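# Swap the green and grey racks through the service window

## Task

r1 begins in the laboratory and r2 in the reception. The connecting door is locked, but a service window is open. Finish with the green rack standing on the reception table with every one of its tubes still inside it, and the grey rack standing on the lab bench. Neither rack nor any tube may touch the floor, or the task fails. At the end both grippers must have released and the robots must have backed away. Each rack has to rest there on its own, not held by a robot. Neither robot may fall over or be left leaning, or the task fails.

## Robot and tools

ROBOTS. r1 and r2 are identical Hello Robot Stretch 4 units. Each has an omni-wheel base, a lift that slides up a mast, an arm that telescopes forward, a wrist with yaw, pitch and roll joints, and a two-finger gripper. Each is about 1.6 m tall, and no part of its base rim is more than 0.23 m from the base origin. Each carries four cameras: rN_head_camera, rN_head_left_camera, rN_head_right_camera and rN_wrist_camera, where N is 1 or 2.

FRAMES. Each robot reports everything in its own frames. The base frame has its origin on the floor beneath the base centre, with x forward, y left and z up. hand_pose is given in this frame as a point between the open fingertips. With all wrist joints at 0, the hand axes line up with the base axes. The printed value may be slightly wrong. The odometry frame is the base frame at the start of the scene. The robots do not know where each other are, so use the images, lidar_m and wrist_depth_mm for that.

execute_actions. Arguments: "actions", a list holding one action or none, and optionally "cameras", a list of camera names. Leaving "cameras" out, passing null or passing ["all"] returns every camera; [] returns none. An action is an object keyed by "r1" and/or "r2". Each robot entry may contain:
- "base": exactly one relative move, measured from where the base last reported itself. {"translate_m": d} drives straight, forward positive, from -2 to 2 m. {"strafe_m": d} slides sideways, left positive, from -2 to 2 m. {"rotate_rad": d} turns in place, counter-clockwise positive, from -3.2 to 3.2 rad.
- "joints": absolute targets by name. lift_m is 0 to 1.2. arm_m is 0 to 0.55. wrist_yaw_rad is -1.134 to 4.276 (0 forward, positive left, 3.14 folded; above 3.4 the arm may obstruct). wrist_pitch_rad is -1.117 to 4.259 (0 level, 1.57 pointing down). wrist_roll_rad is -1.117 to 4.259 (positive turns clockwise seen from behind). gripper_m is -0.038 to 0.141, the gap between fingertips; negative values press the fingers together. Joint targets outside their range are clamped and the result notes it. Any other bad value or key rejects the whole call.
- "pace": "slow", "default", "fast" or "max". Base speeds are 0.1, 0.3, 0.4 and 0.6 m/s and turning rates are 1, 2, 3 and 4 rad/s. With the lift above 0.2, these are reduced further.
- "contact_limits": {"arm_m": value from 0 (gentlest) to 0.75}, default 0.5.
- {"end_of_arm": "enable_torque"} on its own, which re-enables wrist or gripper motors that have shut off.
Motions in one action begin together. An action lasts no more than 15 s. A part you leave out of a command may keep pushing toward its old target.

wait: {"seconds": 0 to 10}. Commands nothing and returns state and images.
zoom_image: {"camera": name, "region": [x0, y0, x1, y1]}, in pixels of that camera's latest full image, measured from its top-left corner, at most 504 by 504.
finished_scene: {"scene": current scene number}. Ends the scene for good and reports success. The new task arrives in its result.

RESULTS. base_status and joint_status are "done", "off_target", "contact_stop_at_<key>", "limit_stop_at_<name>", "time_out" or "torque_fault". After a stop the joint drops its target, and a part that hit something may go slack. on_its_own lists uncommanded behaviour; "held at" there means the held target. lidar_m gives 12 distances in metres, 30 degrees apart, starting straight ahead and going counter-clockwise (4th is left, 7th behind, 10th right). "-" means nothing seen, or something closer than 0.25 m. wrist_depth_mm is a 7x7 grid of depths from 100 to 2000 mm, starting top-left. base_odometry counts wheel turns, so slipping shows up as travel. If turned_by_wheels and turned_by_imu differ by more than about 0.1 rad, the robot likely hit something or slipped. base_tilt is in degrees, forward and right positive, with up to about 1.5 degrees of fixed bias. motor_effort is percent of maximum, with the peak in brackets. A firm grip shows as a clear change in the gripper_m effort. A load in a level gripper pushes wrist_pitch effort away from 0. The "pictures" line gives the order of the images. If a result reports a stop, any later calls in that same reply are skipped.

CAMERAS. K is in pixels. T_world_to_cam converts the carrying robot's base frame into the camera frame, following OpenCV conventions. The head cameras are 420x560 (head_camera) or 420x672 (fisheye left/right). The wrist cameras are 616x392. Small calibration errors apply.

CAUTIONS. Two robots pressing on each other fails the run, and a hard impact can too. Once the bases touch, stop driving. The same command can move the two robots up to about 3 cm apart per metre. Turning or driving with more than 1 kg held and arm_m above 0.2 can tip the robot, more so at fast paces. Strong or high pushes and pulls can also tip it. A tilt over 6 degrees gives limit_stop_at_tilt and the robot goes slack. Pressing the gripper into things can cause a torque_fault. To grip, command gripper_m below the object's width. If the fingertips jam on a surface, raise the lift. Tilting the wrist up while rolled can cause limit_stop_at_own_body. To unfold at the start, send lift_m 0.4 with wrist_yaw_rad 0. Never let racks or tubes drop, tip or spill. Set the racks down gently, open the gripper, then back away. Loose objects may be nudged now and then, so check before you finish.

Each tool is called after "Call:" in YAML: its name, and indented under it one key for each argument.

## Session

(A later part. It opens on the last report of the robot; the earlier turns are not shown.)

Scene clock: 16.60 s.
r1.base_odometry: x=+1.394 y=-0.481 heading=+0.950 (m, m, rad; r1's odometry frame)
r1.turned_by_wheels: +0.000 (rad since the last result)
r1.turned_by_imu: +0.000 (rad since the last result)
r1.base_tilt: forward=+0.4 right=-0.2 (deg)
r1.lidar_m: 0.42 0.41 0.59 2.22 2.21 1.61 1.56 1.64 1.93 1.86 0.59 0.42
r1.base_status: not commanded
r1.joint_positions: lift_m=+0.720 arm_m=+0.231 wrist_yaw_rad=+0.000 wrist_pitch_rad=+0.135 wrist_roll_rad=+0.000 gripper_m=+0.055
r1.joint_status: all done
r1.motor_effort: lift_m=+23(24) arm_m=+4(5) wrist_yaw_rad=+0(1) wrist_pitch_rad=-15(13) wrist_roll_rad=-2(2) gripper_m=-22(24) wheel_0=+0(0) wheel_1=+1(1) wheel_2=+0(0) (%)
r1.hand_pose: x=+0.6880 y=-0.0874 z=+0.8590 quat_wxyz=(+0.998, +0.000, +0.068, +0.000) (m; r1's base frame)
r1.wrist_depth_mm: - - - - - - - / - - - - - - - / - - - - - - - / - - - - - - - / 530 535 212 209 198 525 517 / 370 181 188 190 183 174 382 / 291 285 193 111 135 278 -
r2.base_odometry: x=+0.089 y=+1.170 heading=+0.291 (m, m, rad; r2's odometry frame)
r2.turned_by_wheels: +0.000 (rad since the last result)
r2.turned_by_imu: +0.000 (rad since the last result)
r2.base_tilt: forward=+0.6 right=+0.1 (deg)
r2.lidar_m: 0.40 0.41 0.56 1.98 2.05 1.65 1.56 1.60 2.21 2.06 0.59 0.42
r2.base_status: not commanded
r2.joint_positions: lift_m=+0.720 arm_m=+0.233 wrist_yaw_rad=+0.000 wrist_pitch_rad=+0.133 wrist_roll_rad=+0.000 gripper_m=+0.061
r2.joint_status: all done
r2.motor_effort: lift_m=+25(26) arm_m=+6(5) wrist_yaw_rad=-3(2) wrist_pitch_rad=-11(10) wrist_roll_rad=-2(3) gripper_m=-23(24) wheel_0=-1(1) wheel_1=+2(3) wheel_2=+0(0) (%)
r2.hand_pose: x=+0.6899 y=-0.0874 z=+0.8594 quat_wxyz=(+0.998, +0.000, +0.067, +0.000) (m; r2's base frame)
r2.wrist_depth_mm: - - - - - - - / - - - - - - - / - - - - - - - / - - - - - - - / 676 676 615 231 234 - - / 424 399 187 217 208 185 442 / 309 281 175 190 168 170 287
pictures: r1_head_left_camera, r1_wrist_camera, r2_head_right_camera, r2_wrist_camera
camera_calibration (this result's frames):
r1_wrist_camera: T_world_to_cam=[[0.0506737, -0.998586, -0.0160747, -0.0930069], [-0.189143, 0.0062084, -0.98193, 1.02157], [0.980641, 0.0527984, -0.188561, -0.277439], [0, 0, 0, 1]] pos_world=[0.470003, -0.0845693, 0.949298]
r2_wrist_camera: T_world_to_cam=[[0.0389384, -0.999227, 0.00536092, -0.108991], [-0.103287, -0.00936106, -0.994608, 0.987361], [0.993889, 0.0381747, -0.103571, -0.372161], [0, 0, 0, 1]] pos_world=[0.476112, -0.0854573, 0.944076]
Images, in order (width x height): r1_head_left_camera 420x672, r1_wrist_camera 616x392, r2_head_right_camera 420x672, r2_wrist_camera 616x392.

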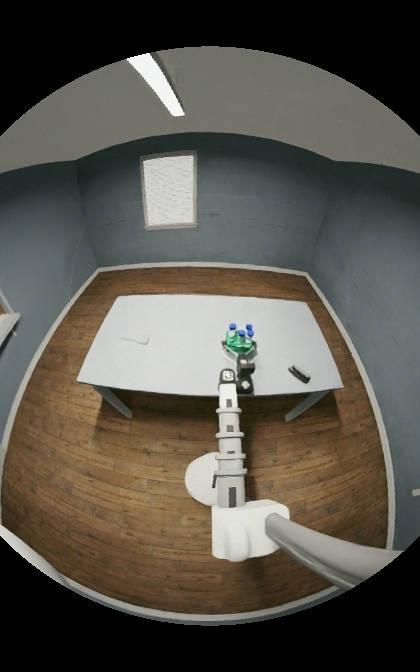

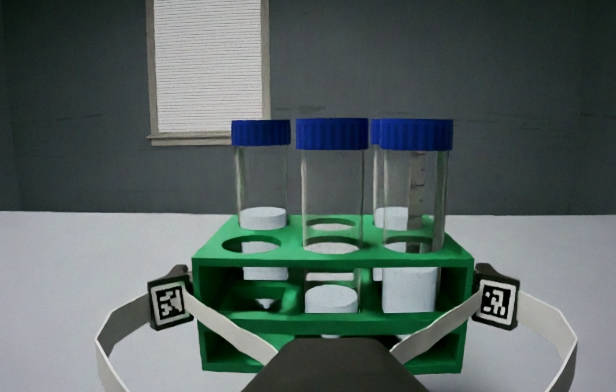

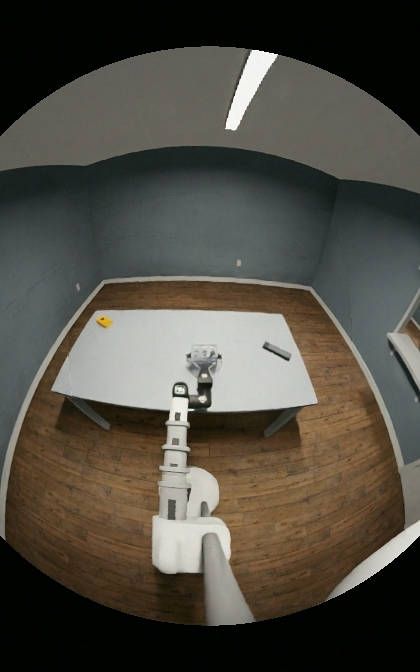

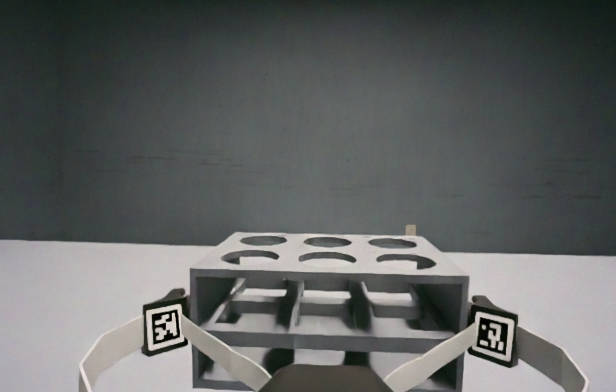

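Call:
execute_actions:
  actions:
    - {"r1":{"base":{"rotate_rad":1.52},"joints":{"arm_m":0,"lift_m":0.8},"pace":"slow"},"r2":{"base":{"rotate_rad":-1.57},"joints":{"arm_m":0,"lift_m":0.8},"pace":"slow"}}
  cameras: ["r1_head_camera","r1_wrist_camera","r2_head_camera","r2_wrist_camera"]

Scene clock: 20.37 s.
r1.base_odometry: x=+1.394 y=-0.481 heading=+2.469 (m, m, rad; r1's odometry frame)
r1.turned_by_wheels: +1.519 (rad since the last result)
r1.turned_by_imu: +1.558 (rad since the last result)
r1.base_tilt: forward=+0.4 right=-0.4 (deg)
r1.lidar_m: 0.42 2.32 1.63 1.55 1.61 1.98 1.88 0.61 0.43 0.39 0.42 0.42
r1.base_status: done
r1.joint_positions: lift_m=+0.800 arm_m=+0.001 wrist_yaw_rad=+0.000 wrist_pitch_rad=+0.135 wrist_roll_rad=+0.000 gripper_m=+0.055
r1.joint_status: all done
r1.motor_effort: lift_m=+23(24) arm_m=-4(4) wrist_yaw_rad=-1(2) wrist_pitch_rad=-14(13) wrist_roll_rad=-2(2) gripper_m=-21(18) wheel_0=-4(9) wheel_1=-4(8) wheel_2=-5(6) (%)
r1.hand_pose: x=+0.4576 y=-0.0874 z=+0.9390 quat_wxyz=(+0.998, +0.000, +0.068, +0.000) (m; r1's base frame)
r1.wrist_depth_mm: - - - - - - - / - - - - - - - / - - - - - - - / - - - - 1983 - - / - - 213 209 199 - - / - 181 189 190 184 174 559 / 1661 1618 193 111 135 1618 -
r2.base_odometry: x=+0.089 y=+1.170 heading=-1.279 (m, m, rad; r2's odometry frame)
r2.turned_by_wheels: -1.569 (rad since the last result)
r2.turned_by_imu: -1.559 (rad since the last result)
r2.base_tilt: forward=+0.4 right=+0.1 (deg)
r2.lidar_m: 0.45 0.59 0.42 0.39 0.42 0.60 1.97 2.04 1.63 1.56 1.63 2.26
r2.base_status: done
r2.joint_positions: lift_m=+0.800 arm_m=+0.001 wrist_yaw_rad=+0.000 wrist_pitch_rad=+0.134 wrist_roll_rad=+0.000 gripper_m=+0.061
r2.joint_status: all done
r2.motor_effort: lift_m=+25(27) arm_m=-5(6) wrist_yaw_rad=-3(3) wrist_pitch_rad=-10(12) wrist_roll_rad=-2(1) gripper_m=-23(22) wheel_0=+4(6) wheel_1=+3(7) wheel_2=+2(7) (%)
r2.hand_pose: x=+0.4582 y=-0.0875 z=+0.9394 quat_wxyz=(+0.998, +0.000, +0.067, +0.000) (m; r2's base frame)
r2.wrist_depth_mm: - 1921 1863 - 1983 1921 1921 / - - - - 1983 1983 1921 / - - - - - 1983 1921 / - - - - - - 1983 / - - - 232 233 - - / - - 188 217 208 186 - / 1808 1618 175 190 168 169 1708
pictures: r1_head_camera, r1_wrist_camera, r2_head_camera, r2_wrist_camera
camera_calibration (this result's frames):
r1_wrist_camera: T_world_to_cam=[[0.0508002, -0.998579, -0.0160791, -0.0800633], [-0.189193, 0.00618614, -0.98192, 1.05655], [0.980625, 0.0529238, -0.18861, -0.0363694], [0, 0, 0, 1]] pos_world=[0.239625, -0.0845608, 1.0293]
r2_wrist_camera: T_world_to_cam=[[0.0388421, -0.999231, 0.00536437, -0.100387], [-0.103309, -0.00935538, -0.994605, 1.04299], [0.993891, 0.0380784, -0.103593, -0.133625], [0, 0, 0, 1]] pos_world=[0.244458, -0.085464, 1.02406]
Images, in order (width x height): r1_head_camera 420x560, r1_wrist_camera 616x392, r2_head_camera 420x560, r2_wrist_camera 616x392.

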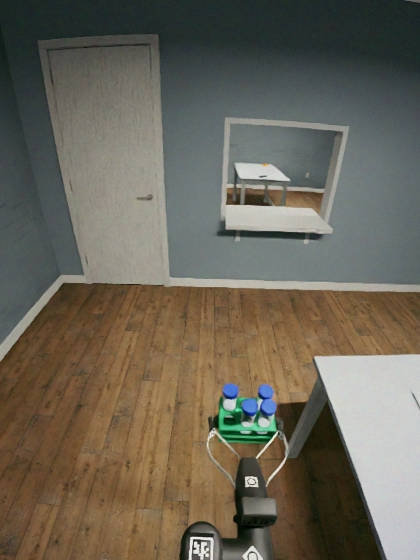

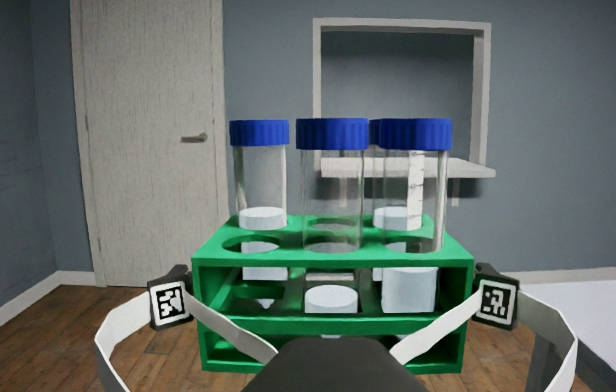

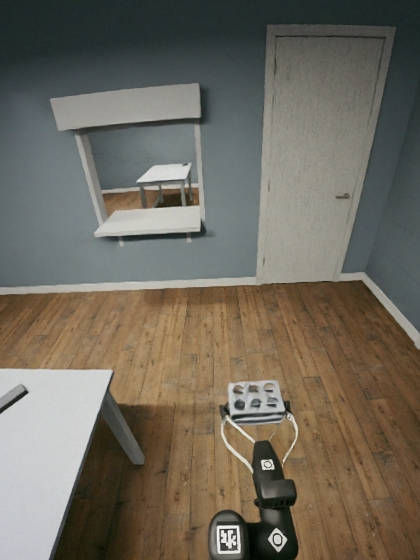

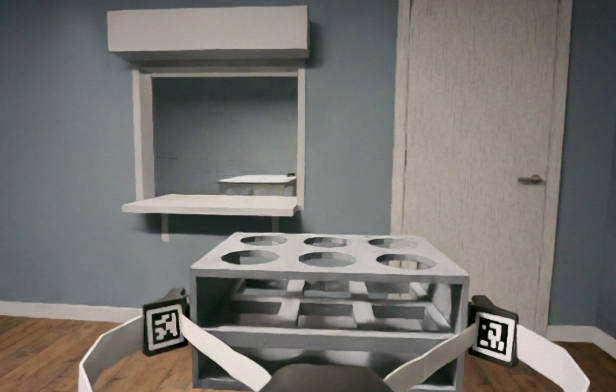

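Call:
execute_actions:
  actions:
    - {"r1":{"base":{"translate_m":1.75},"joints":{"lift_m":0.74},"pace":"fast"},"r2":{"base":{"translate_m":1.62},"joints":{"lift_m":0.74},"pace":"fast"}}
  cameras: ["r1_head_camera","r1_wrist_camera","r2_head_camera","r2_wrist_camera"]

Call:
execute_actions:
  actions:
    - {"r1":{"base":{"strafe_m":-0.62},"pace":"fast"},"r2":{"base":{"strafe_m":0.41},"pace":"fast"}}
  cameras: ["r1_head_camera","r1_wrist_camera","r2_head_camera","r2_wrist_camera"]

Scene clock: 26.43 s.
r1.base_odometry: x=+0.025 y=+0.608 heading=+2.470 (m, m, rad; r1's odometry frame)
r1.turned_by_wheels: +0.001 (rad since the last result)
r1.turned_by_imu: -0.002 (rad since the last result)
r1.base_tilt: forward=+0.4 right=-0.2 (deg)
r1.lidar_m: 0.40 0.67 0.87 1.62 1.67 2.22 1.82 1.02 1.32 2.99 0.66 0.42
r1.base_status: done
r1.joint_positions: lift_m=+0.740 arm_m=+0.001 wrist_yaw_rad=+0.000 wrist_pitch_rad=+0.136 wrist_roll_rad=+0.000 gripper_m=+0.055
r1.joint_status: all done
r1.motor_effort: lift_m=+20(21) arm_m=-4(4) wrist_yaw_rad=+0(1) wrist_pitch_rad=-14(14) wrist_roll_rad=-2(2) gripper_m=-21(25) wheel_0=+4(10) wheel_1=+4(8) wheel_2=+1(13) (%)
r1.hand_pose: x=+0.4575 y=-0.0874 z=+0.8793 quat_wxyz=(+0.998, +0.000, +0.068, +0.000) (m; r1's base frame)
r1.wrist_depth_mm: 413 410 410 - - - - / 421 421 418 - - - - / 433 433 430 424 222 - - / 445 445 442 439 - - - / 462 459 213 209 199 591 585 / 477 181 189 190 184 174 430 / 492 488 193 111 135 314 -
r2.base_odometry: x=+0.556 y=-0.381 heading=-1.278 (m, m, rad; r2's odometry frame)
r2.turned_by_wheels: +0.000 (rad since the last result)
r2.turned_by_imu: +0.005 (rad since the last result)
r2.base_tilt: forward=+0.7 right=-0.1 (deg)
r2.lidar_m: 0.41 0.49 0.66 2.77 1.32 1.01 1.70 2.23 1.63 1.55 0.94 0.71
r2.base_status: done
r2.joint_positions: lift_m=+0.740 arm_m=+0.001 wrist_yaw_rad=+0.000 wrist_pitch_rad=+0.134 wrist_roll_rad=+0.000 gripper_m=+0.061
r2.joint_status: all done
r2.motor_effort: lift_m=+15(24) arm_m=-5(5) wrist_yaw_rad=-1(3) wrist_pitch_rad=-12(10) wrist_roll_rad=-2(3) gripper_m=-22(22) wheel_0=+1(6) wheel_1=+2(8) wheel_2=+1(13) (%)
r2.hand_pose: x=+0.4582 y=-0.0874 z=+0.8801 quat_wxyz=(+0.998, +0.000, +0.067, +0.000) (m; r2's base frame)
r2.wrist_depth_mm: - - 442 439 430 427 415 / - - 452 445 436 433 424 / - - 455 455 442 436 430 / - - 462 462 452 439 439 / 768 778 466 231 234 449 442 / 477 455 188 216 208 185 449 / 349 336 174 190 168 170 455
pictures: r1_head_camera, r1_wrist_camera, r2_head_camera, r2_wrist_camera
camera_calibration (this result's frames):
r1_wrist_camera: T_world_to_cam=[[0.0507196, -0.998583, -0.0160786, -0.0810065], [-0.189318, 0.00619422, -0.981896, 0.997916], [0.980605, 0.0528454, -0.188735, -0.0474457], [0, 0, 0, 1]] pos_world=[0.239557, -0.0845657, 0.969593]
r2_wrist_camera: T_world_to_cam=[[0.0390957, -0.999221, 0.00535943, -0.100106], [-0.103436, -0.00938165, -0.994592, 0.984091], [0.993867, 0.0383299, -0.103722, -0.139584], [0, 0, 0, 1]] pos_world=[0.244432, -0.0854458, 0.964827]
Images, in order (width x height): r1_head_camera 420x560, r1_wrist_camera 616x392, r2_head_camera 420x560, r2_wrist_camera 616x392.

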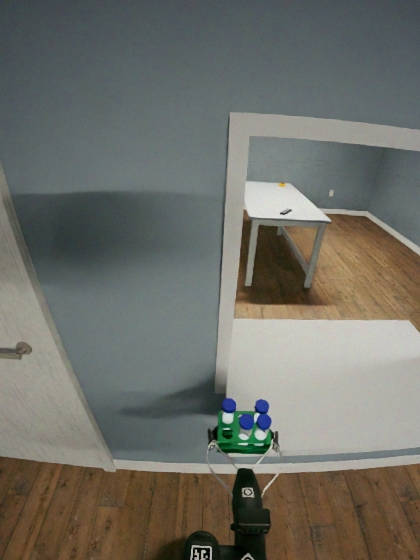

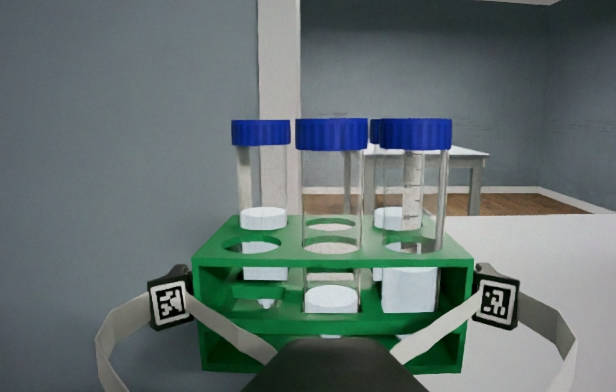

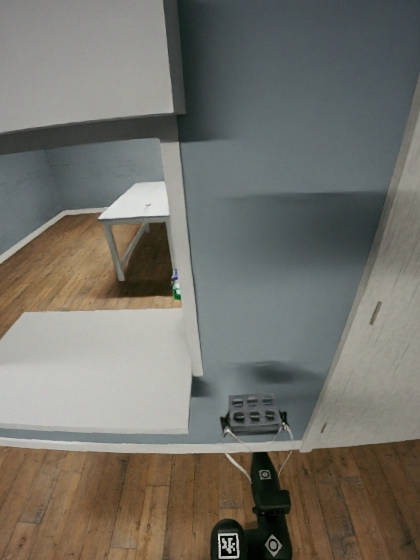

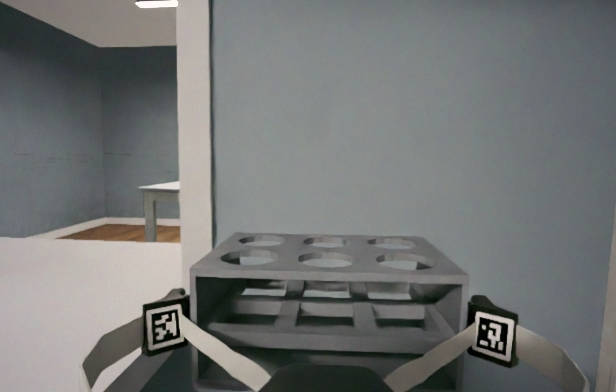

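Scene clock: 29.20 s.
r1.base_odometry: x=+0.410 y=+1.093 heading=+2.470 (m, m, rad; r1's odometry frame)
r1.turned_by_wheels: +0.000 (rad since the last result)
r1.turned_by_imu: +0.001 (rad since the last result)
r1.base_tilt: forward=+0.3 right=-0.3 (deg)
r1.lidar_m: 0.40 0.47 0.64 2.25 2.32 3.11 0.91 0.95 2.58 2.48 1.02 0.41
r1.base_status: done
r1.joint_positions: lift_m=+0.740 arm_m=+0.001 wrist_yaw_rad=+0.000 wrist_pitch_rad=+0.135 wrist_roll_rad=+0.000 gripper_m=+0.055
r1.joint_status: not commanded
r1.motor_effort: lift_m=+20(20) arm_m=-4(4) wrist_yaw_rad=+0(1) wrist_pitch_rad=-14(16) wrist_roll_rad=-2(2) gripper_m=-21(22) wheel_0=-1(14) wheel_1=+0(15) wheel_2=+0(1) (%)
r1.hand_pose: x=+0.4575 y=-0.0874 z=+0.8793 quat_wxyz=(+0.998, +0.000, +0.068, +0.000) (m; r1's base frame)
r1.wrist_depth_mm: - - - - - - 418 / - - - - - - 433 / - 1078 1397 - 213 559 445 / - - - - 798 564 459 / 603 615 213 210 197 504 473 / 415 181 188 190 184 174 488 / 329 320 193 111 135 314 -
r2.base_odometry: x=+0.949 y=-0.263 heading=-1.278 (m, m, rad; r2's odometry frame)
r2.turned_by_wheels: +0.000 (rad since the last result)
r2.turned_by_imu: +0.000 (rad since the last result)
r2.base_tilt: forward=+0.6 right=+0.1 (deg)
r2.lidar_m: 0.43 0.48 0.68 2.75 2.86 0.96 0.90 2.79 2.03 1.95 0.98 0.50
r2.base_status: done
r2.joint_positions: lift_m=+0.740 arm_m=+0.001 wrist_yaw_rad=+0.000 wrist_pitch_rad=+0.134 wrist_roll_rad=+0.000 gripper_m=+0.061
r2.joint_status: not commanded
r2.motor_effort: lift_m=+16(16) arm_m=-5(5) wrist_yaw_rad=-3(2) wrist_pitch_rad=-11(11) wrist_roll_rad=-2(2) gripper_m=-23(22) wheel_0=+2(12) wheel_1=-1(14) wheel_2=+0(0) (%)
r2.hand_pose: x=+0.4582 y=-0.0874 z=+0.8801 quat_wxyz=(+0.998, +0.000, +0.067, +0.000) (m; r2's base frame)
r2.wrist_depth_mm: - - - - - 535 415 / - - - - - 535 421 / - - 1336 - - 525 430 / - - - - - 525 439 / 759 768 691 231 233 484 442 / 480 452 188 217 208 185 449 / 347 319 175 190 168 169 324
pictures: r1_head_camera, r1_wrist_camera, r2_head_camera, r2_wrist_camera
camera_calibration (this result's frames):
r1_wrist_camera: T_world_to_cam=[[0.0505293, -0.998593, -0.0160713, -0.0809807], [-0.189271, 0.00622556, -0.981905, 0.997906], [0.980624, 0.0526568, -0.18869, -0.0474921], [0, 0, 0, 1]] pos_world=[0.239539, -0.0845785, 0.969586]
r2_wrist_camera: T_world_to_cam=[[0.0390079, -0.999225, 0.00535924, -0.100091], [-0.103437, -0.00937238, -0.994592, 0.984091], [0.993871, 0.0382426, -0.103722, -0.139584], [0, 0, 0, 1]] pos_world=[0.244424, -0.0854521, 0.964827]
Images, in order (width x height): r1_head_camera 420x560, r1_wrist_camera 616x392, r2_head_camera 420x560, r2_wrist_camera 616x392.

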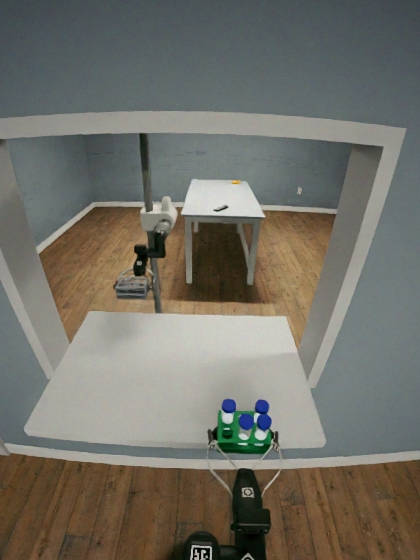

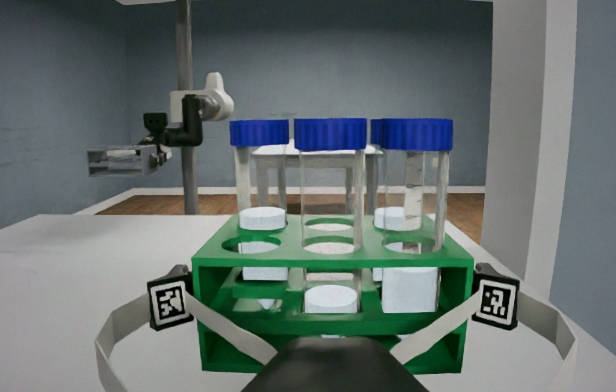

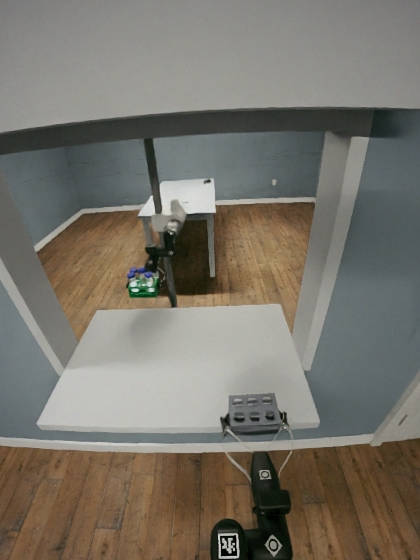

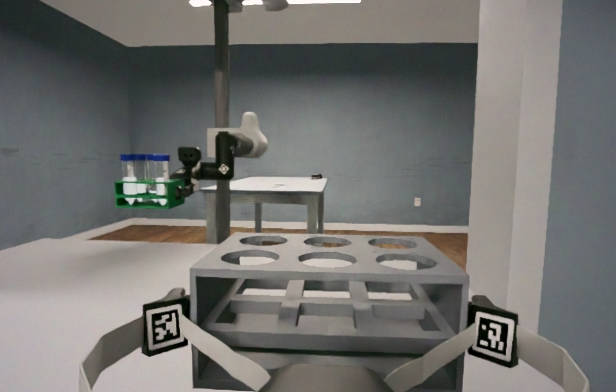

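Call:
execute_actions:
  actions:
    - {"r1":{"joints":{"arm_m":0.29,"lift_m":0.672}},"r2":{"joints":{"arm_m":0.29,"lift_m":0.667}}}
  cameras: ["r1_head_camera","r2_head_camera"]

Scene clock: 33.33 s.
r1.base_odometry: x=+0.410 y=+1.093 heading=+2.470 (m, m, rad; r1's odometry frame)
r1.turned_by_wheels: +0.000 (rad since the last result)
r1.turned_by_imu: +0.001 (rad since the last result)
r1.base_tilt: forward=+0.3 right=-0.3 (deg)
r1.lidar_m: 0.45 0.47 0.64 2.25 2.34 3.12 0.89 0.94 2.58 2.49 0.98 0.48
r1.base_status: not commanded
r1.joint_positions: lift_m=+0.672 arm_m=+0.289 wrist_yaw_rad=+0.000 wrist_pitch_rad=+0.135 wrist_roll_rad=+0.000 gripper_m=+0.055
r1.joint_status: all done
r1.motor_effort: lift_m=+19(18) arm_m=+5(6) wrist_yaw_rad=-1(1) wrist_pitch_rad=-14(15) wrist_roll_rad=-2(2) gripper_m=-21(22) wheel_0=-1(1) wheel_1=+0(0) wheel_2=+0(1) (%)
r1.hand_pose: x=+0.7460 y=-0.0874 z=+0.8114 quat_wxyz=(+0.998, +0.000, +0.068, +0.000) (m; r1's base frame)
r1.wrist_depth_mm: - - - - - - - / - 1060 - - - - - / 517 - - 1983 210 - - / - - - - 245 - - / 394 397 213 209 198 387 - / 274 181 188 190 183 174 285 / 216 211 193 111 135 206 -
r2.base_odometry: x=+0.949 y=-0.263 heading=-1.278 (m, m, rad; r2's odometry frame)
r2.turned_by_wheels: +0.000 (rad since the last result)
r2.turned_by_imu: +0.001 (rad since the last result)
r2.base_tilt: forward=+0.5 right=-0.1 (deg)
r2.lidar_m: 0.47 0.49 0.68 2.75 2.85 0.97 0.92 2.83 2.06 1.97 0.97 0.50
r2.base_status: not commanded
r2.joint_positions: lift_m=+0.667 arm_m=+0.289 wrist_yaw_rad=+0.000 wrist_pitch_rad=+0.134 wrist_roll_rad=+0.000 gripper_m=+0.061
r2.joint_status: all done
r2.motor_effort: lift_m=+15(15) arm_m=+5(7) wrist_yaw_rad=-1(2) wrist_pitch_rad=-11(11) wrist_roll_rad=-2(2) gripper_m=-24(23) wheel_0=+2(2) wheel_1=-1(1) wheel_2=+0(0) (%)
r2.hand_pose: x=+0.7459 y=-0.0874 z=+0.8071 quat_wxyz=(+0.998, +0.000, +0.067, +0.000) (m; r2's base frame)
r2.wrist_depth_mm: - - - - - - - / - - - - - - - / - 591 1042 - - - - / 535 - - - - - - / 477 480 436 231 233 - - / 300 282 188 216 208 185 314 / 219 200 175 191 168 169 176
pictures: r1_head_camera, r2_head_camera
Images, in order (width x height): r1_head_camera 420x560, r2_head_camera 420x560.

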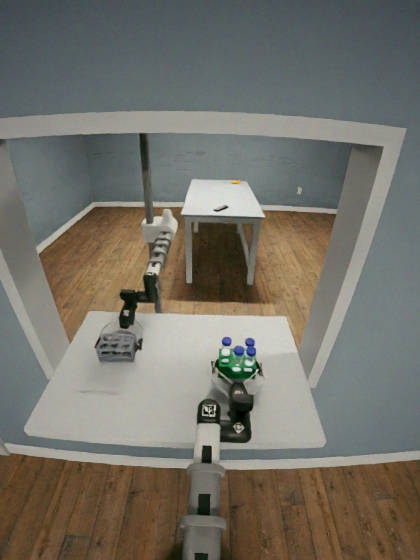

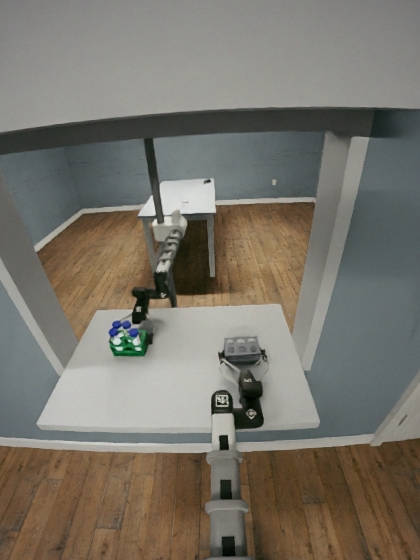

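Call:
execute_actions:
  actions:
    - {"r1":{"joints":{"lift_m":0.660},"pace":"slow"},"r2":{"joints":{"lift_m":0.655},"pace":"slow"}}
  cameras: []

Call:
execute_actions:
  actions:
    - {"r1":{"joints":{"gripper_m":0.141}},"r2":{"joints":{"gripper_m":0.141}}}
  cameras: ["r1_wrist_camera","r2_wrist_camera"]

Call:
execute_actions:
  actions:
    - {"r1":{"joints":{"arm_m":0.17},"pace":"fast"},"r2":{"joints":{"arm_m":0.17},"pace":"fast"}}
  cameras: ["r1_head_camera","r1_wrist_camera","r2_head_camera","r2_wrist_camera"]

Scene clock: 35.90 s.
r1.base_odometry: x=+0.410 y=+1.093 heading=+2.470 (m, m, rad; r1's odometry frame)
r1.turned_by_wheels: +0.000 (rad since the last result)
r1.turned_by_imu: +0.001 (rad since the last result)
r1.base_tilt: forward=+0.4 right=-0.4 (deg)
r1.lidar_m: 0.45 0.47 0.62 2.23 2.34 3.11 0.91 0.93 2.61 2.48 0.98 0.49
r1.base_status: not commanded
r1.joint_positions: lift_m=+0.660 arm_m=+0.289 wrist_yaw_rad=+0.000 wrist_pitch_rad=+0.135 wrist_roll_rad=+0.000 gripper_m=+0.055
r1.joint_status: all done
r1.motor_effort: lift_m=+19(19) arm_m=+4(5) wrist_yaw_rad=-1(1) wrist_pitch_rad=-13(14) wrist_roll_rad=-1(2) gripper_m=-20(25) wheel_0=-1(1) wheel_1=+0(0) wheel_2=+0(0) (%)
r1.hand_pose: x=+0.7460 y=-0.0874 z=+0.7994 quat_wxyz=(+0.998, +0.000, +0.068, +0.000) (m; r1's base frame)
r1.wrist_depth_mm: - - - - - - - / - 1060 - - - - - / 517 - - 1983 213 - - / - - - - 246 - - / 357 362 213 209 198 351 382 / 249 181 189 190 183 174 259 / 198 193 185 111 135 189 -
r2.base_odometry: x=+0.949 y=-0.263 heading=-1.278 (m, m, rad; r2's odometry frame)
r2.turned_by_wheels: +0.000 (rad since the last result)
r2.turned_by_imu: +0.001 (rad since the last result)
r2.base_tilt: forward=+0.6 right=+0.1 (deg)
r2.lidar_m: 0.46 0.46 0.68 2.74 2.85 0.96 0.92 2.81 2.03 1.97 0.96 0.49
r2.base_status: not commanded
r2.joint_positions: lift_m=+0.655 arm_m=+0.289 wrist_yaw_rad=+0.000 wrist_pitch_rad=+0.134 wrist_roll_rad=+0.000 gripper_m=+0.061
r2.joint_status: all done
r2.motor_effort: lift_m=+15(15) arm_m=+6(6) wrist_yaw_rad=-3(0) wrist_pitch_rad=-12(10) wrist_roll_rad=-2(2) gripper_m=-23(24) wheel_0=+2(2) wheel_1=-1(1) wheel_2=+0(0) (%)
r2.hand_pose: x=+0.7459 y=-0.0874 z=+0.7952 quat_wxyz=(+0.998, +0.000, +0.067, +0.000) (m; r2's base frame)
r2.wrist_depth_mm: - - - - - - - / - - - - - - - / - 591 1042 - - - - / 530 - - - - - - / 430 436 392 230 233 455 - / 272 255 188 217 208 185 283 / 198 181 174 190 168 169 166
pictures: none
No camera images: the call's "cameras" was empty. Leave "cameras" out to get every camera's image.

Scene clock: 37.77 s.
r1.base_odometry: x=+0.410 y=+1.093 heading=+2.470 (m, m, rad; r1's odometry frame)
r1.turned_by_wheels: +0.000 (rad since the last result)
r1.turned_by_imu: +0.001 (rad since the last result)
r1.base_tilt: forward=+0.4 right=-0.3 (deg)
r1.lidar_m: 0.44 0.46 0.63 2.25 2.31 3.11 0.92 0.94 2.59 2.48 1.01 0.48
r1.base_status: not commanded
r1.joint_positions: lift_m=+0.660 arm_m=+0.289 wrist_yaw_rad=+0.000 wrist_pitch_rad=+0.133 wrist_roll_rad=+0.000 gripper_m=+0.141
r1.joint_status: all done
r1.motor_effort: lift_m=+19(18) arm_m=+5(5) wrist_yaw_rad=-1(1) wrist_pitch_rad=-6(14) wrist_roll_rad=-2(1) gripper_m=-2(24) wheel_0=-1(1) wheel_1=+0(0) wheel_2=+0(0) (%)
r1.hand_pose: x=+0.7461 y=-0.0874 z=+0.8002 quat_wxyz=(+0.998, +0.000, +0.066, +0.000) (m; r1's base frame)
r1.wrist_depth_mm: - - - - - - - / - 1060 - - - - - / 517 - - 1983 196 - - / - - - - 258 - - / 366 373 234 243 212 359 392 / 253 242 211 218 210 200 249 / 200 195 207 111 196 194 -
r2.base_odometry: x=+0.949 y=-0.263 heading=-1.278 (m, m, rad; r2's odometry frame)
r2.turned_by_wheels: +0.000 (rad since the last result)
r2.turned_by_imu: +0.000 (rad since the last result)
r2.base_tilt: forward=+0.6 right=+0.0 (deg)
r2.lidar_m: 0.46 0.49 0.69 2.73 2.86 0.95 0.90 2.79 2.05 1.96 0.98 0.47
r2.base_status: not commanded
r2.joint_positions: lift_m=+0.655 arm_m=+0.289 wrist_yaw_rad=+0.000 wrist_pitch_rad=+0.133 wrist_roll_rad=+0.000 gripper_m=+0.141
r2.joint_status: all done
r2.motor_effort: lift_m=+15(15) arm_m=+5(5) wrist_yaw_rad=-1(2) wrist_pitch_rad=-7(12) wrist_roll_rad=-3(2) gripper_m=-1(24) wheel_0=+2(2) wheel_1=-1(1) wheel_2=+0(0) (%)
r2.hand_pose: x=+0.7460 y=-0.0874 z=+0.7954 quat_wxyz=(+0.998, +0.000, +0.066, +0.000) (m; r2's base frame)
r2.wrist_depth_mm: - - - - - - - / - - - - - - - / - 591 1098 - - - - / 535 - - - - - - / 433 439 359 270 223 462 - / 273 259 195 228 210 197 286 / 200 192 196 179 192 190 206
pictures: r1_wrist_camera, r2_wrist_camera
camera_calibration (this result's frames):
r1_wrist_camera: T_world_to_cam=[[0.0507817, -0.998583, -0.015928, -0.0970768], [-0.186478, 0.00618744, -0.98244, 0.973201], [0.981146, 0.0528602, -0.185899, -0.348019], [0, 0, 0, 1]] pos_world=[0.527867, -0.0845645, 0.889868]
r2_wrist_camera: T_world_to_cam=[[0.0391175, -0.99922, 0.00539729, -0.110941], [-0.102483, -0.00938485, -0.99469, 0.929017], [0.993965, 0.0383566, -0.102771, -0.435179], [0, 0, 0, 1]] pos_world=[0.532101, -0.0854438, 0.87996]
Images, in order (width x height): r1_wrist_camera 616x392, r2_wrist_camera 616x392.

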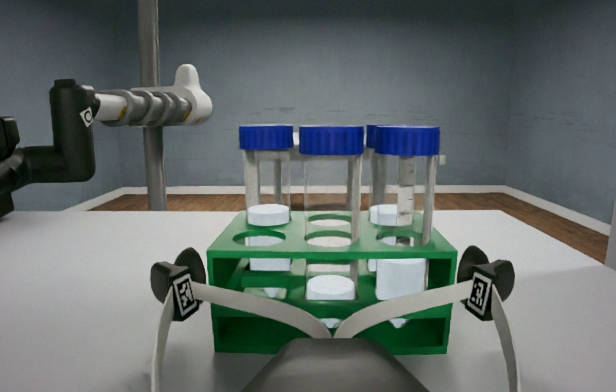

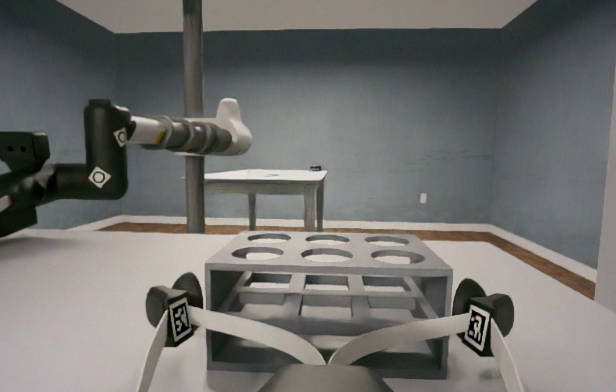

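Scene clock: 38.93 s.
r1.base_odometry: x=+0.410 y=+1.093 heading=+2.470 (m, m, rad; r1's odometry frame)
r1.turned_by_wheels: +0.000 (rad since the last result)
r1.turned_by_imu: +0.000 (rad since the last result)
r1.base_tilt: forward=+0.5 right=-0.2 (deg)
r1.lidar_m: 0.44 0.47 0.62 2.24 2.33 3.10 0.92 0.93 2.60 2.50 1.00 0.49
r1.base_status: not commanded
r1.joint_positions: lift_m=+0.660 arm_m=+0.171 wrist_yaw_rad=+0.000 wrist_pitch_rad=+0.132 wrist_roll_rad=+0.000 gripper_m=+0.141
r1.joint_status: all done
r1.motor_effort: lift_m=+19(19) arm_m=-4(7) wrist_yaw_rad=+1(0) wrist_pitch_rad=-5(5) wrist_roll_rad=-2(1) gripper_m=+1(3) wheel_0=-1(1) wheel_1=+0(0) wheel_2=+0(0) (%)
r1.hand_pose: x=+0.6276 y=-0.0875 z=+0.8003 quat_wxyz=(+0.998, +0.000, +0.066, +0.000) (m; r1's base frame)
r1.wrist_depth_mm: - - - - - - - / - - - - - - - / - 759 - - - - - / 569 699 654 366 370 - 407 / 368 373 345 332 334 366 362 / 254 244 232 263 233 225 251 / 202 196 208 111 198 195 -
r2.base_odometry: x=+0.949 y=-0.263 heading=-1.278 (m, m, rad; r2's odometry frame)
r2.turned_by_wheels: +0.000 (rad since the last result)
r2.turned_by_imu: +0.000 (rad since the last result)
r2.base_tilt: forward=+0.6 right=-0.2 (deg)
r2.lidar_m: 0.45 0.48 0.68 2.74 2.86 0.94 0.91 2.80 2.02 1.95 0.97 0.49
r2.base_status: not commanded
r2.joint_positions: lift_m=+0.655 arm_m=+0.171 wrist_yaw_rad=+0.000 wrist_pitch_rad=+0.132 wrist_roll_rad=+0.000 gripper_m=+0.141
r2.joint_status: all done
r2.motor_effort: lift_m=+15(15) arm_m=-5(6) wrist_yaw_rad=+0(2) wrist_pitch_rad=-9(9) wrist_roll_rad=-3(1) gripper_m=+0(1) wheel_0=+2(2) wheel_1=-1(1) wheel_2=+0(0) (%)
r2.hand_pose: x=+0.6277 y=-0.0875 z=+0.7955 quat_wxyz=(+0.998, +0.000, +0.066, +0.000) (m; r2's base frame)
r2.wrist_depth_mm: - - - - - - 353 / - - - - - - 353 / - - 1182 - - - 351 / - 768 - - - - 349 / 436 442 445 349 370 462 347 / 276 260 217 286 286 202 287 / 201 193 205 180 197 197 207
pictures: r1_head_camera, r1_wrist_camera, r2_head_camera, r2_wrist_camera
camera_calibration (this result's frames):
r1_wrist_camera: T_world_to_cam=[[0.0504293, -0.998601, -0.0159079, -0.090958], [-0.186203, 0.00624799, -0.982491, 0.951061], [0.981216, 0.0525085, -0.185627, -0.232051], [0, 0, 0, 1]] pos_world=[0.409369, -0.0845884, 0.889887]
r2_wrist_camera: T_world_to_cam=[[0.0387706, -0.999233, 0.00541941, -0.106217], [-0.102194, -0.00936009, -0.99472, 0.91683], [0.994009, 0.0380121, -0.102479, -0.317956], [0, 0, 0, 1]] pos_world=[0.413864, -0.0854682, 0.879981]
Images, in order (width x height): r1_head_camera 420x560, r1_wrist_camera 616x392, r2_head_camera 420x560, r2_wrist_camera 616x392.

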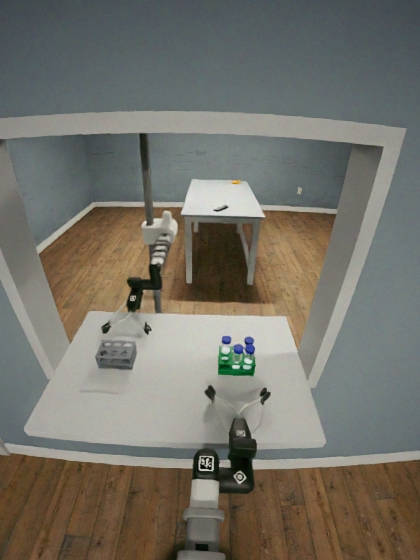

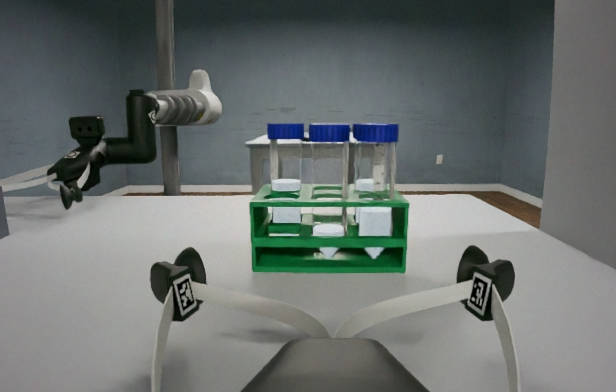

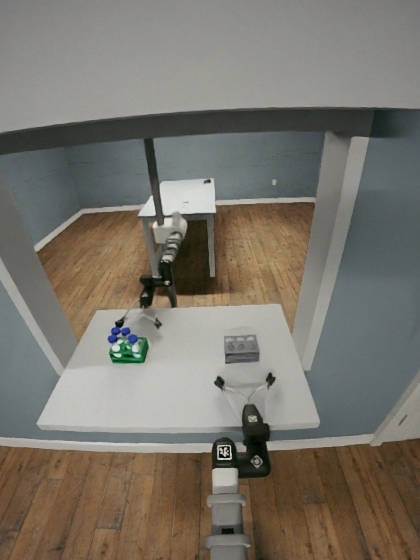

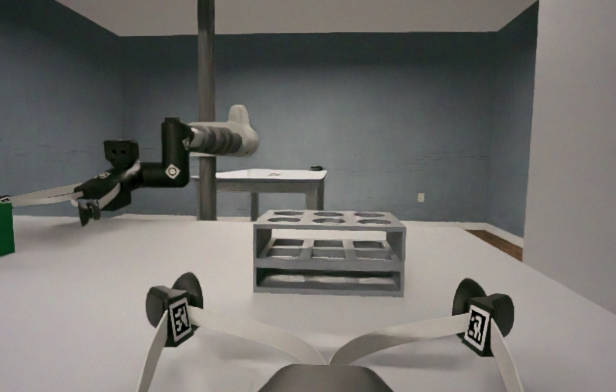

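Call:
execute_actions:
  actions:
    - {"r1":{"base":{"strafe_m":0.435},"pace":"fast"},"r2":{"base":{"strafe_m":0.44},"pace":"fast"}}
  cameras: ["r1_head_camera","r1_wrist_camera","r2_head_camera","r2_wrist_camera"]

Scene clock: 41.33 s.
r1.base_odometry: x=+0.140 y=+0.753 heading=+2.470 (m, m, rad; r1's odometry frame)
r1.turned_by_wheels: +0.000 (rad since the last result)
r1.turned_by_imu: +0.000 (rad since the last result)
r1.base_tilt: forward=+0.4 right=-0.4 (deg)
r1.lidar_m: 0.44 0.68 0.89 1.80 1.88 2.51 0.97 0.95 1.27 2.92 0.65 0.49
r1.base_status: done
r1.joint_positions: lift_m=+0.660 arm_m=+0.171 wrist_yaw_rad=+0.000 wrist_pitch_rad=+0.132 wrist_roll_rad=+0.000 gripper_m=+0.141
r1.joint_status: not commanded
r1.motor_effort: lift_m=+19(19) arm_m=-4(4) wrist_yaw_rad=+0(1) wrist_pitch_rad=-4(5) wrist_roll_rad=-2(2) gripper_m=-4(1) wheel_0=-1(14) wheel_1=+1(14) wheel_2=+0(0) (%)
r1.hand_pose: x=+0.6276 y=-0.0875 z=+0.8002 quat_wxyz=(+0.998, +0.000, +0.066, +0.000) (m; r1's base frame)
r1.wrist_depth_mm: 297 - - - - - - / 294 - - - - 1160 - / 296 - - - - - 691 / 297 - - 389 559 1182 569 / 296 370 347 332 340 366 362 / 254 244 232 262 232 225 251 / 201 196 208 111 197 195 -
r2.base_odometry: x=+1.370 y=-0.136 heading=-1.278 (m, m, rad; r2's odometry frame)
r2.turned_by_wheels: +0.000 (rad since the last result)
r2.turned_by_imu: +0.000 (rad since the last result)
r2.base_tilt: forward=+0.6 right=+0.1 (deg)
r2.lidar_m: 0.46 0.49 1.00 2.30 2.39 0.95 0.90 0.93 2.48 2.41 0.66 0.49
r2.base_status: done
r2.joint_positions: lift_m=+0.655 arm_m=+0.171 wrist_yaw_rad=+0.000 wrist_pitch_rad=+0.132 wrist_roll_rad=+0.000 gripper_m=+0.141
r2.joint_status: not commanded
r2.motor_effort: lift_m=+15(15) arm_m=-5(5) wrist_yaw_rad=-1(0) wrist_pitch_rad=-7(9) wrist_roll_rad=-2(2) gripper_m=-1(0) wheel_0=+2(10) wheel_1=-3(15) wheel_2=+0(1) (%)
r2.hand_pose: x=+0.6278 y=-0.0874 z=+0.7955 quat_wxyz=(+0.998, +0.000, +0.066, +0.000) (m; r2's base frame)
r2.wrist_depth_mm: 325 - - - - - - / 327 - - - - - - / 330 - - - - 1118 854 / 332 - - - - - 699 / 332 415 449 349 336 462 469 / 276 260 217 285 287 203 287 / 201 193 204 180 196 196 208
pictures: r1_head_camera, r1_wrist_camera, r2_head_camera, r2_wrist_camera
camera_calibration (this result's frames):
r1_wrist_camera: T_world_to_cam=[[0.0504594, -0.998599, -0.0159077, -0.0909685], [-0.186203, 0.00624225, -0.982491, 0.951049], [0.981215, 0.052538, -0.185627, -0.232051], [0, 0, 0, 1]] pos_world=[0.40937, -0.0845863, 0.889876]
r2_wrist_camera: T_world_to_cam=[[0.0389851, -0.999225, 0.00541938, -0.106291], [-0.102192, -0.009382, -0.99472, 0.916829], [0.994, 0.0382255, -0.102479, -0.317952], [0, 0, 0, 1]] pos_world=[0.413881, -0.0854527, 0.879981]
Images, in order (width x height): r1_head_camera 420x560, r1_wrist_camera 616x392, r2_head_camera 420x560, r2_wrist_camera 616x392.

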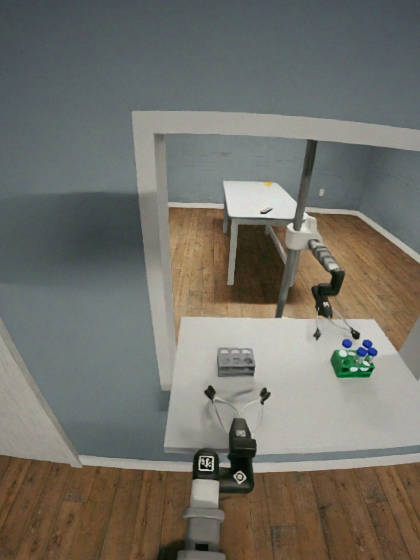

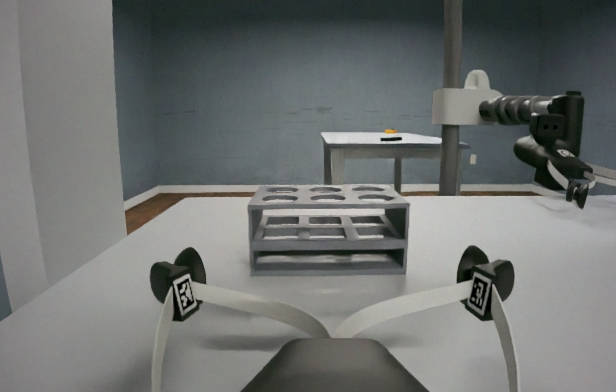

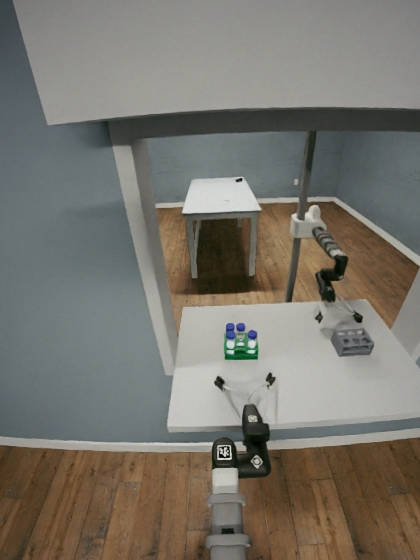

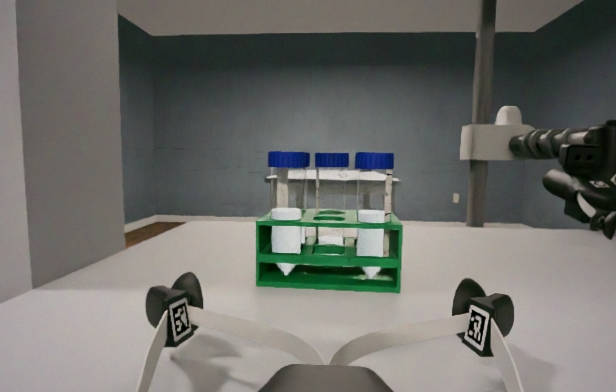

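Call:
execute_actions:
  actions:
    - {"r1":{"joints":{"arm_m":0.287}},"r2":{"joints":{"arm_m":0.305}}}
  cameras: ["r1_wrist_camera","r2_wrist_camera"]

Call:
execute_actions:
  actions:
    - {"r1":{"joints":{"gripper_m":0.06}},"r2":{"joints":{"gripper_m":0.055}}}
  cameras: ["r1_wrist_camera","r2_wrist_camera"]

Scene clock: 42.97 s.
r1.base_odometry: x=+0.140 y=+0.753 heading=+2.470 (m, m, rad; r1's odometry frame)
r1.turned_by_wheels: +0.000 (rad since the last result)
r1.turned_by_imu: +0.000 (rad since the last result)
r1.base_tilt: forward=+0.5 right=-0.3 (deg)
r1.lidar_m: 0.44 0.66 0.88 1.77 1.89 2.51 0.96 0.95 1.30 2.92 0.67 0.48
r1.base_status: not commanded
r1.joint_positions: lift_m=+0.660 arm_m=+0.286 wrist_yaw_rad=+0.000 wrist_pitch_rad=+0.132 wrist_roll_rad=+0.000 gripper_m=+0.141
r1.joint_status: all done
r1.motor_effort: lift_m=+19(18) arm_m=+5(6) wrist_yaw_rad=+0(1) wrist_pitch_rad=-5(5) wrist_roll_rad=-2(2) gripper_m=-4(0) wheel_0=-1(1) wheel_1=+1(1) wheel_2=+0(0) (%)
r1.hand_pose: x=+0.7431 y=-0.0874 z=+0.8003 quat_wxyz=(+0.998, +0.000, +0.066, +0.000) (m; r1's base frame)
r1.wrist_depth_mm: - - - - - - - / - - - - - 1042 - / - - - - - - - / - - - - - - - / 301 370 234 242 233 362 359 / 253 243 201 211 219 200 250 / 201 195 205 111 196 194 -
r2.base_odometry: x=+1.370 y=-0.136 heading=-1.278 (m, m, rad; r2's odometry frame)
r2.turned_by_wheels: +0.000 (rad since the last result)
r2.turned_by_imu: +0.000 (rad since the last result)
r2.base_tilt: forward=+0.4 right=+0.0 (deg)
r2.lidar_m: 0.46 0.49 1.01 2.29 2.39 0.95 0.90 0.96 2.51 2.40 0.67 0.50
r2.base_status: not commanded
r2.joint_positions: lift_m=+0.655 arm_m=+0.304 wrist_yaw_rad=+0.000 wrist_pitch_rad=+0.132 wrist_roll_rad=+0.000 gripper_m=+0.141
r2.joint_status: all done
r2.motor_effort: lift_m=+15(16) arm_m=+5(6) wrist_yaw_rad=-1(1) wrist_pitch_rad=-7(8) wrist_roll_rad=-2(2) gripper_m=+1(0) wheel_0=+2(2) wheel_1=-3(4) wheel_2=+0(0) (%)
r2.hand_pose: x=+0.7609 y=-0.0874 z=+0.7956 quat_wxyz=(+0.998, +0.000, +0.066, +0.000) (m; r2's base frame)
r2.wrist_depth_mm: - - - - - - - / - - - - - - - / - - - - - - 946 / - - - - - - - / - 442 227 224 195 462 462 / 274 258 195 209 196 196 286 / 200 192 196 179 187 186 206
pictures: r1_wrist_camera, r2_wrist_camera
camera_calibration (this result's frames):
r1_wrist_camera: T_world_to_cam=[[0.0507243, -0.998586, -0.0159016, -0.0969201], [-0.186085, 0.00619325, -0.982514, 0.972511], [0.981223, 0.0527963, -0.185508, -0.345434], [0, 0, 0, 1]] pos_world=[0.524833, -0.0845685, 0.889884]
r2_wrist_camera: T_world_to_cam=[[0.038935, -0.999227, 0.00542408, -0.111463], [-0.102071, -0.00937692, -0.994733, 0.930392], [0.994015, 0.0381763, -0.102358, -0.450447], [0, 0, 0, 1]] pos_world=[0.547057, -0.0854563, 0.87999]
Images, in order (width x height): r1_wrist_camera 616x392, r2_wrist_camera 616x392.

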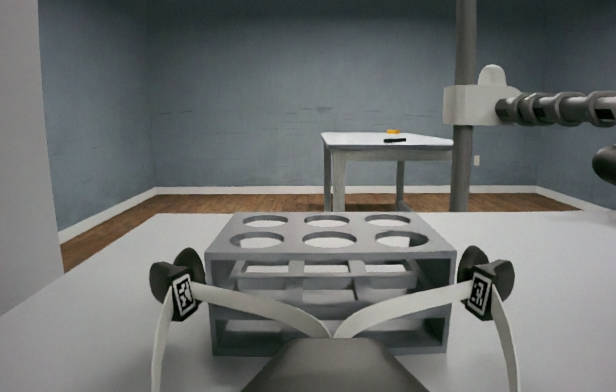

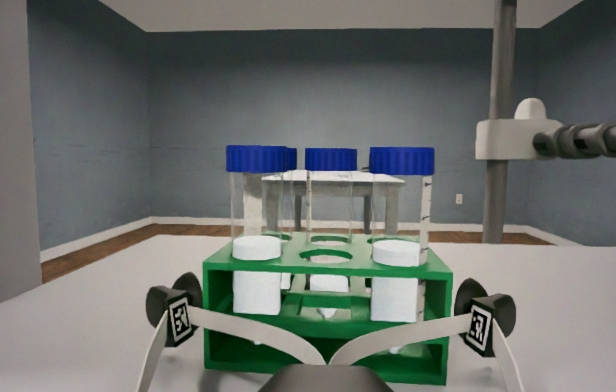

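Scene clock: 44.83 s.
r1.base_odometry: x=+0.140 y=+0.753 heading=+2.470 (m, m, rad; r1's odometry frame)
r1.turned_by_wheels: +0.000 (rad since the last result)
r1.turned_by_imu: +0.000 (rad since the last result)
r1.base_tilt: forward=+0.3 right=-0.3 (deg)
r1.lidar_m: 0.45 0.71 0.87 1.79 1.88 2.50 0.97 0.95 1.29 2.90 0.65 0.46
r1.base_status: not commanded
r1.joint_positions: lift_m=+0.660 arm_m=+0.286 wrist_yaw_rad=+0.000 wrist_pitch_rad=+0.133 wrist_roll_rad=+0.000 gripper_m=+0.060
r1.joint_status: all done
r1.motor_effort: lift_m=+19(18) arm_m=+4(5) wrist_yaw_rad=+0(0) wrist_pitch_rad=-7(7) wrist_roll_rad=-2(2) gripper_m=-20(20) wheel_0=-1(1) wheel_1=+1(1) wheel_2=+0(0) (%)
r1.hand_pose: x=+0.7430 y=-0.0874 z=+0.7999 quat_wxyz=(+0.998, +0.000, +0.067, +0.000) (m; r1's base frame)
r1.wrist_depth_mm: - - - - - - - / - - - - - 1025 - / - - - - - - - / - - - - - - - / 303 368 224 212 210 357 355 / 252 183 187 218 203 178 262 / 199 194 187 111 144 191 -
r2.base_odometry: x=+1.370 y=-0.136 heading=-1.278 (m, m, rad; r2's odometry frame)
r2.turned_by_wheels: +0.000 (rad since the last result)
r2.turned_by_imu: +0.000 (rad since the last result)
r2.base_tilt: forward=+0.6 right=+0.1 (deg)
r2.lidar_m: 0.47 0.49 1.00 2.30 2.39 0.95 0.91 0.94 2.50 2.40 0.66 0.51
r2.base_status: not commanded
r2.joint_positions: lift_m=+0.655 arm_m=+0.304 wrist_yaw_rad=+0.000 wrist_pitch_rad=+0.135 wrist_roll_rad=+0.000 gripper_m=+0.056
r2.joint_status: all done
r2.motor_effort: lift_m=+15(16) arm_m=+5(6) wrist_yaw_rad=+0(1) wrist_pitch_rad=-15(15) wrist_roll_rad=-2(2) gripper_m=-25(23) wheel_0=+2(2) wheel_1=-3(3) wheel_2=+0(0) (%)
r2.hand_pose: x=+0.7609 y=-0.0874 z=+0.7948 quat_wxyz=(+0.998, +0.000, +0.067, +0.000) (m; r2's base frame)
r2.wrist_depth_mm: - - - - - - - / - - - - - - - / - - - - - - 931 / - - - - - - - / - 433 202 205 180 449 449 / 268 254 180 207 180 185 279 / 196 179 174 190 167 168 166
pictures: r1_wrist_camera, r2_wrist_camera
camera_calibration (this result's frames):
r1_wrist_camera: T_world_to_cam=[[0.0507053, -0.998586, -0.0159618, -0.096861], [-0.187259, 0.00619292, -0.982291, 0.972861], [0.981001, 0.0527963, -0.18668, -0.34435], [0, 0, 0, 1]] pos_world=[0.524896, -0.0845685, 0.889803]
r2_wrist_camera: T_world_to_cam=[[0.0390144, -0.999224, 0.00532749, -0.111421], [-0.104582, -0.00938552, -0.994472, 0.931352], [0.993751, 0.0382416, -0.104867, -0.448244], [0, 0, 0, 1]] pos_world=[0.547192, -0.0854515, 0.879792]
Images, in order (width x height): r1_wrist_camera 616x392, r2_wrist_camera 616x392.

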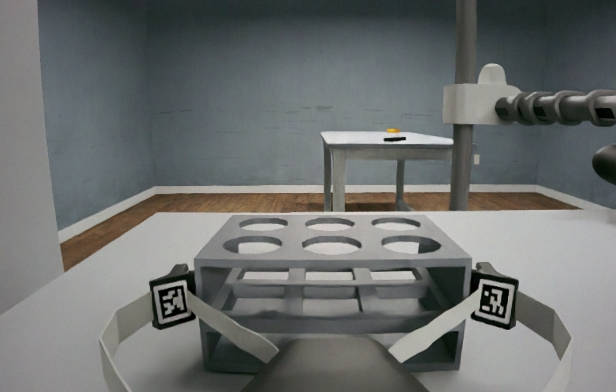

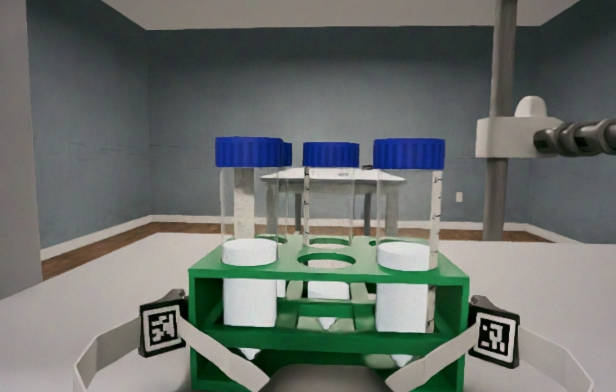

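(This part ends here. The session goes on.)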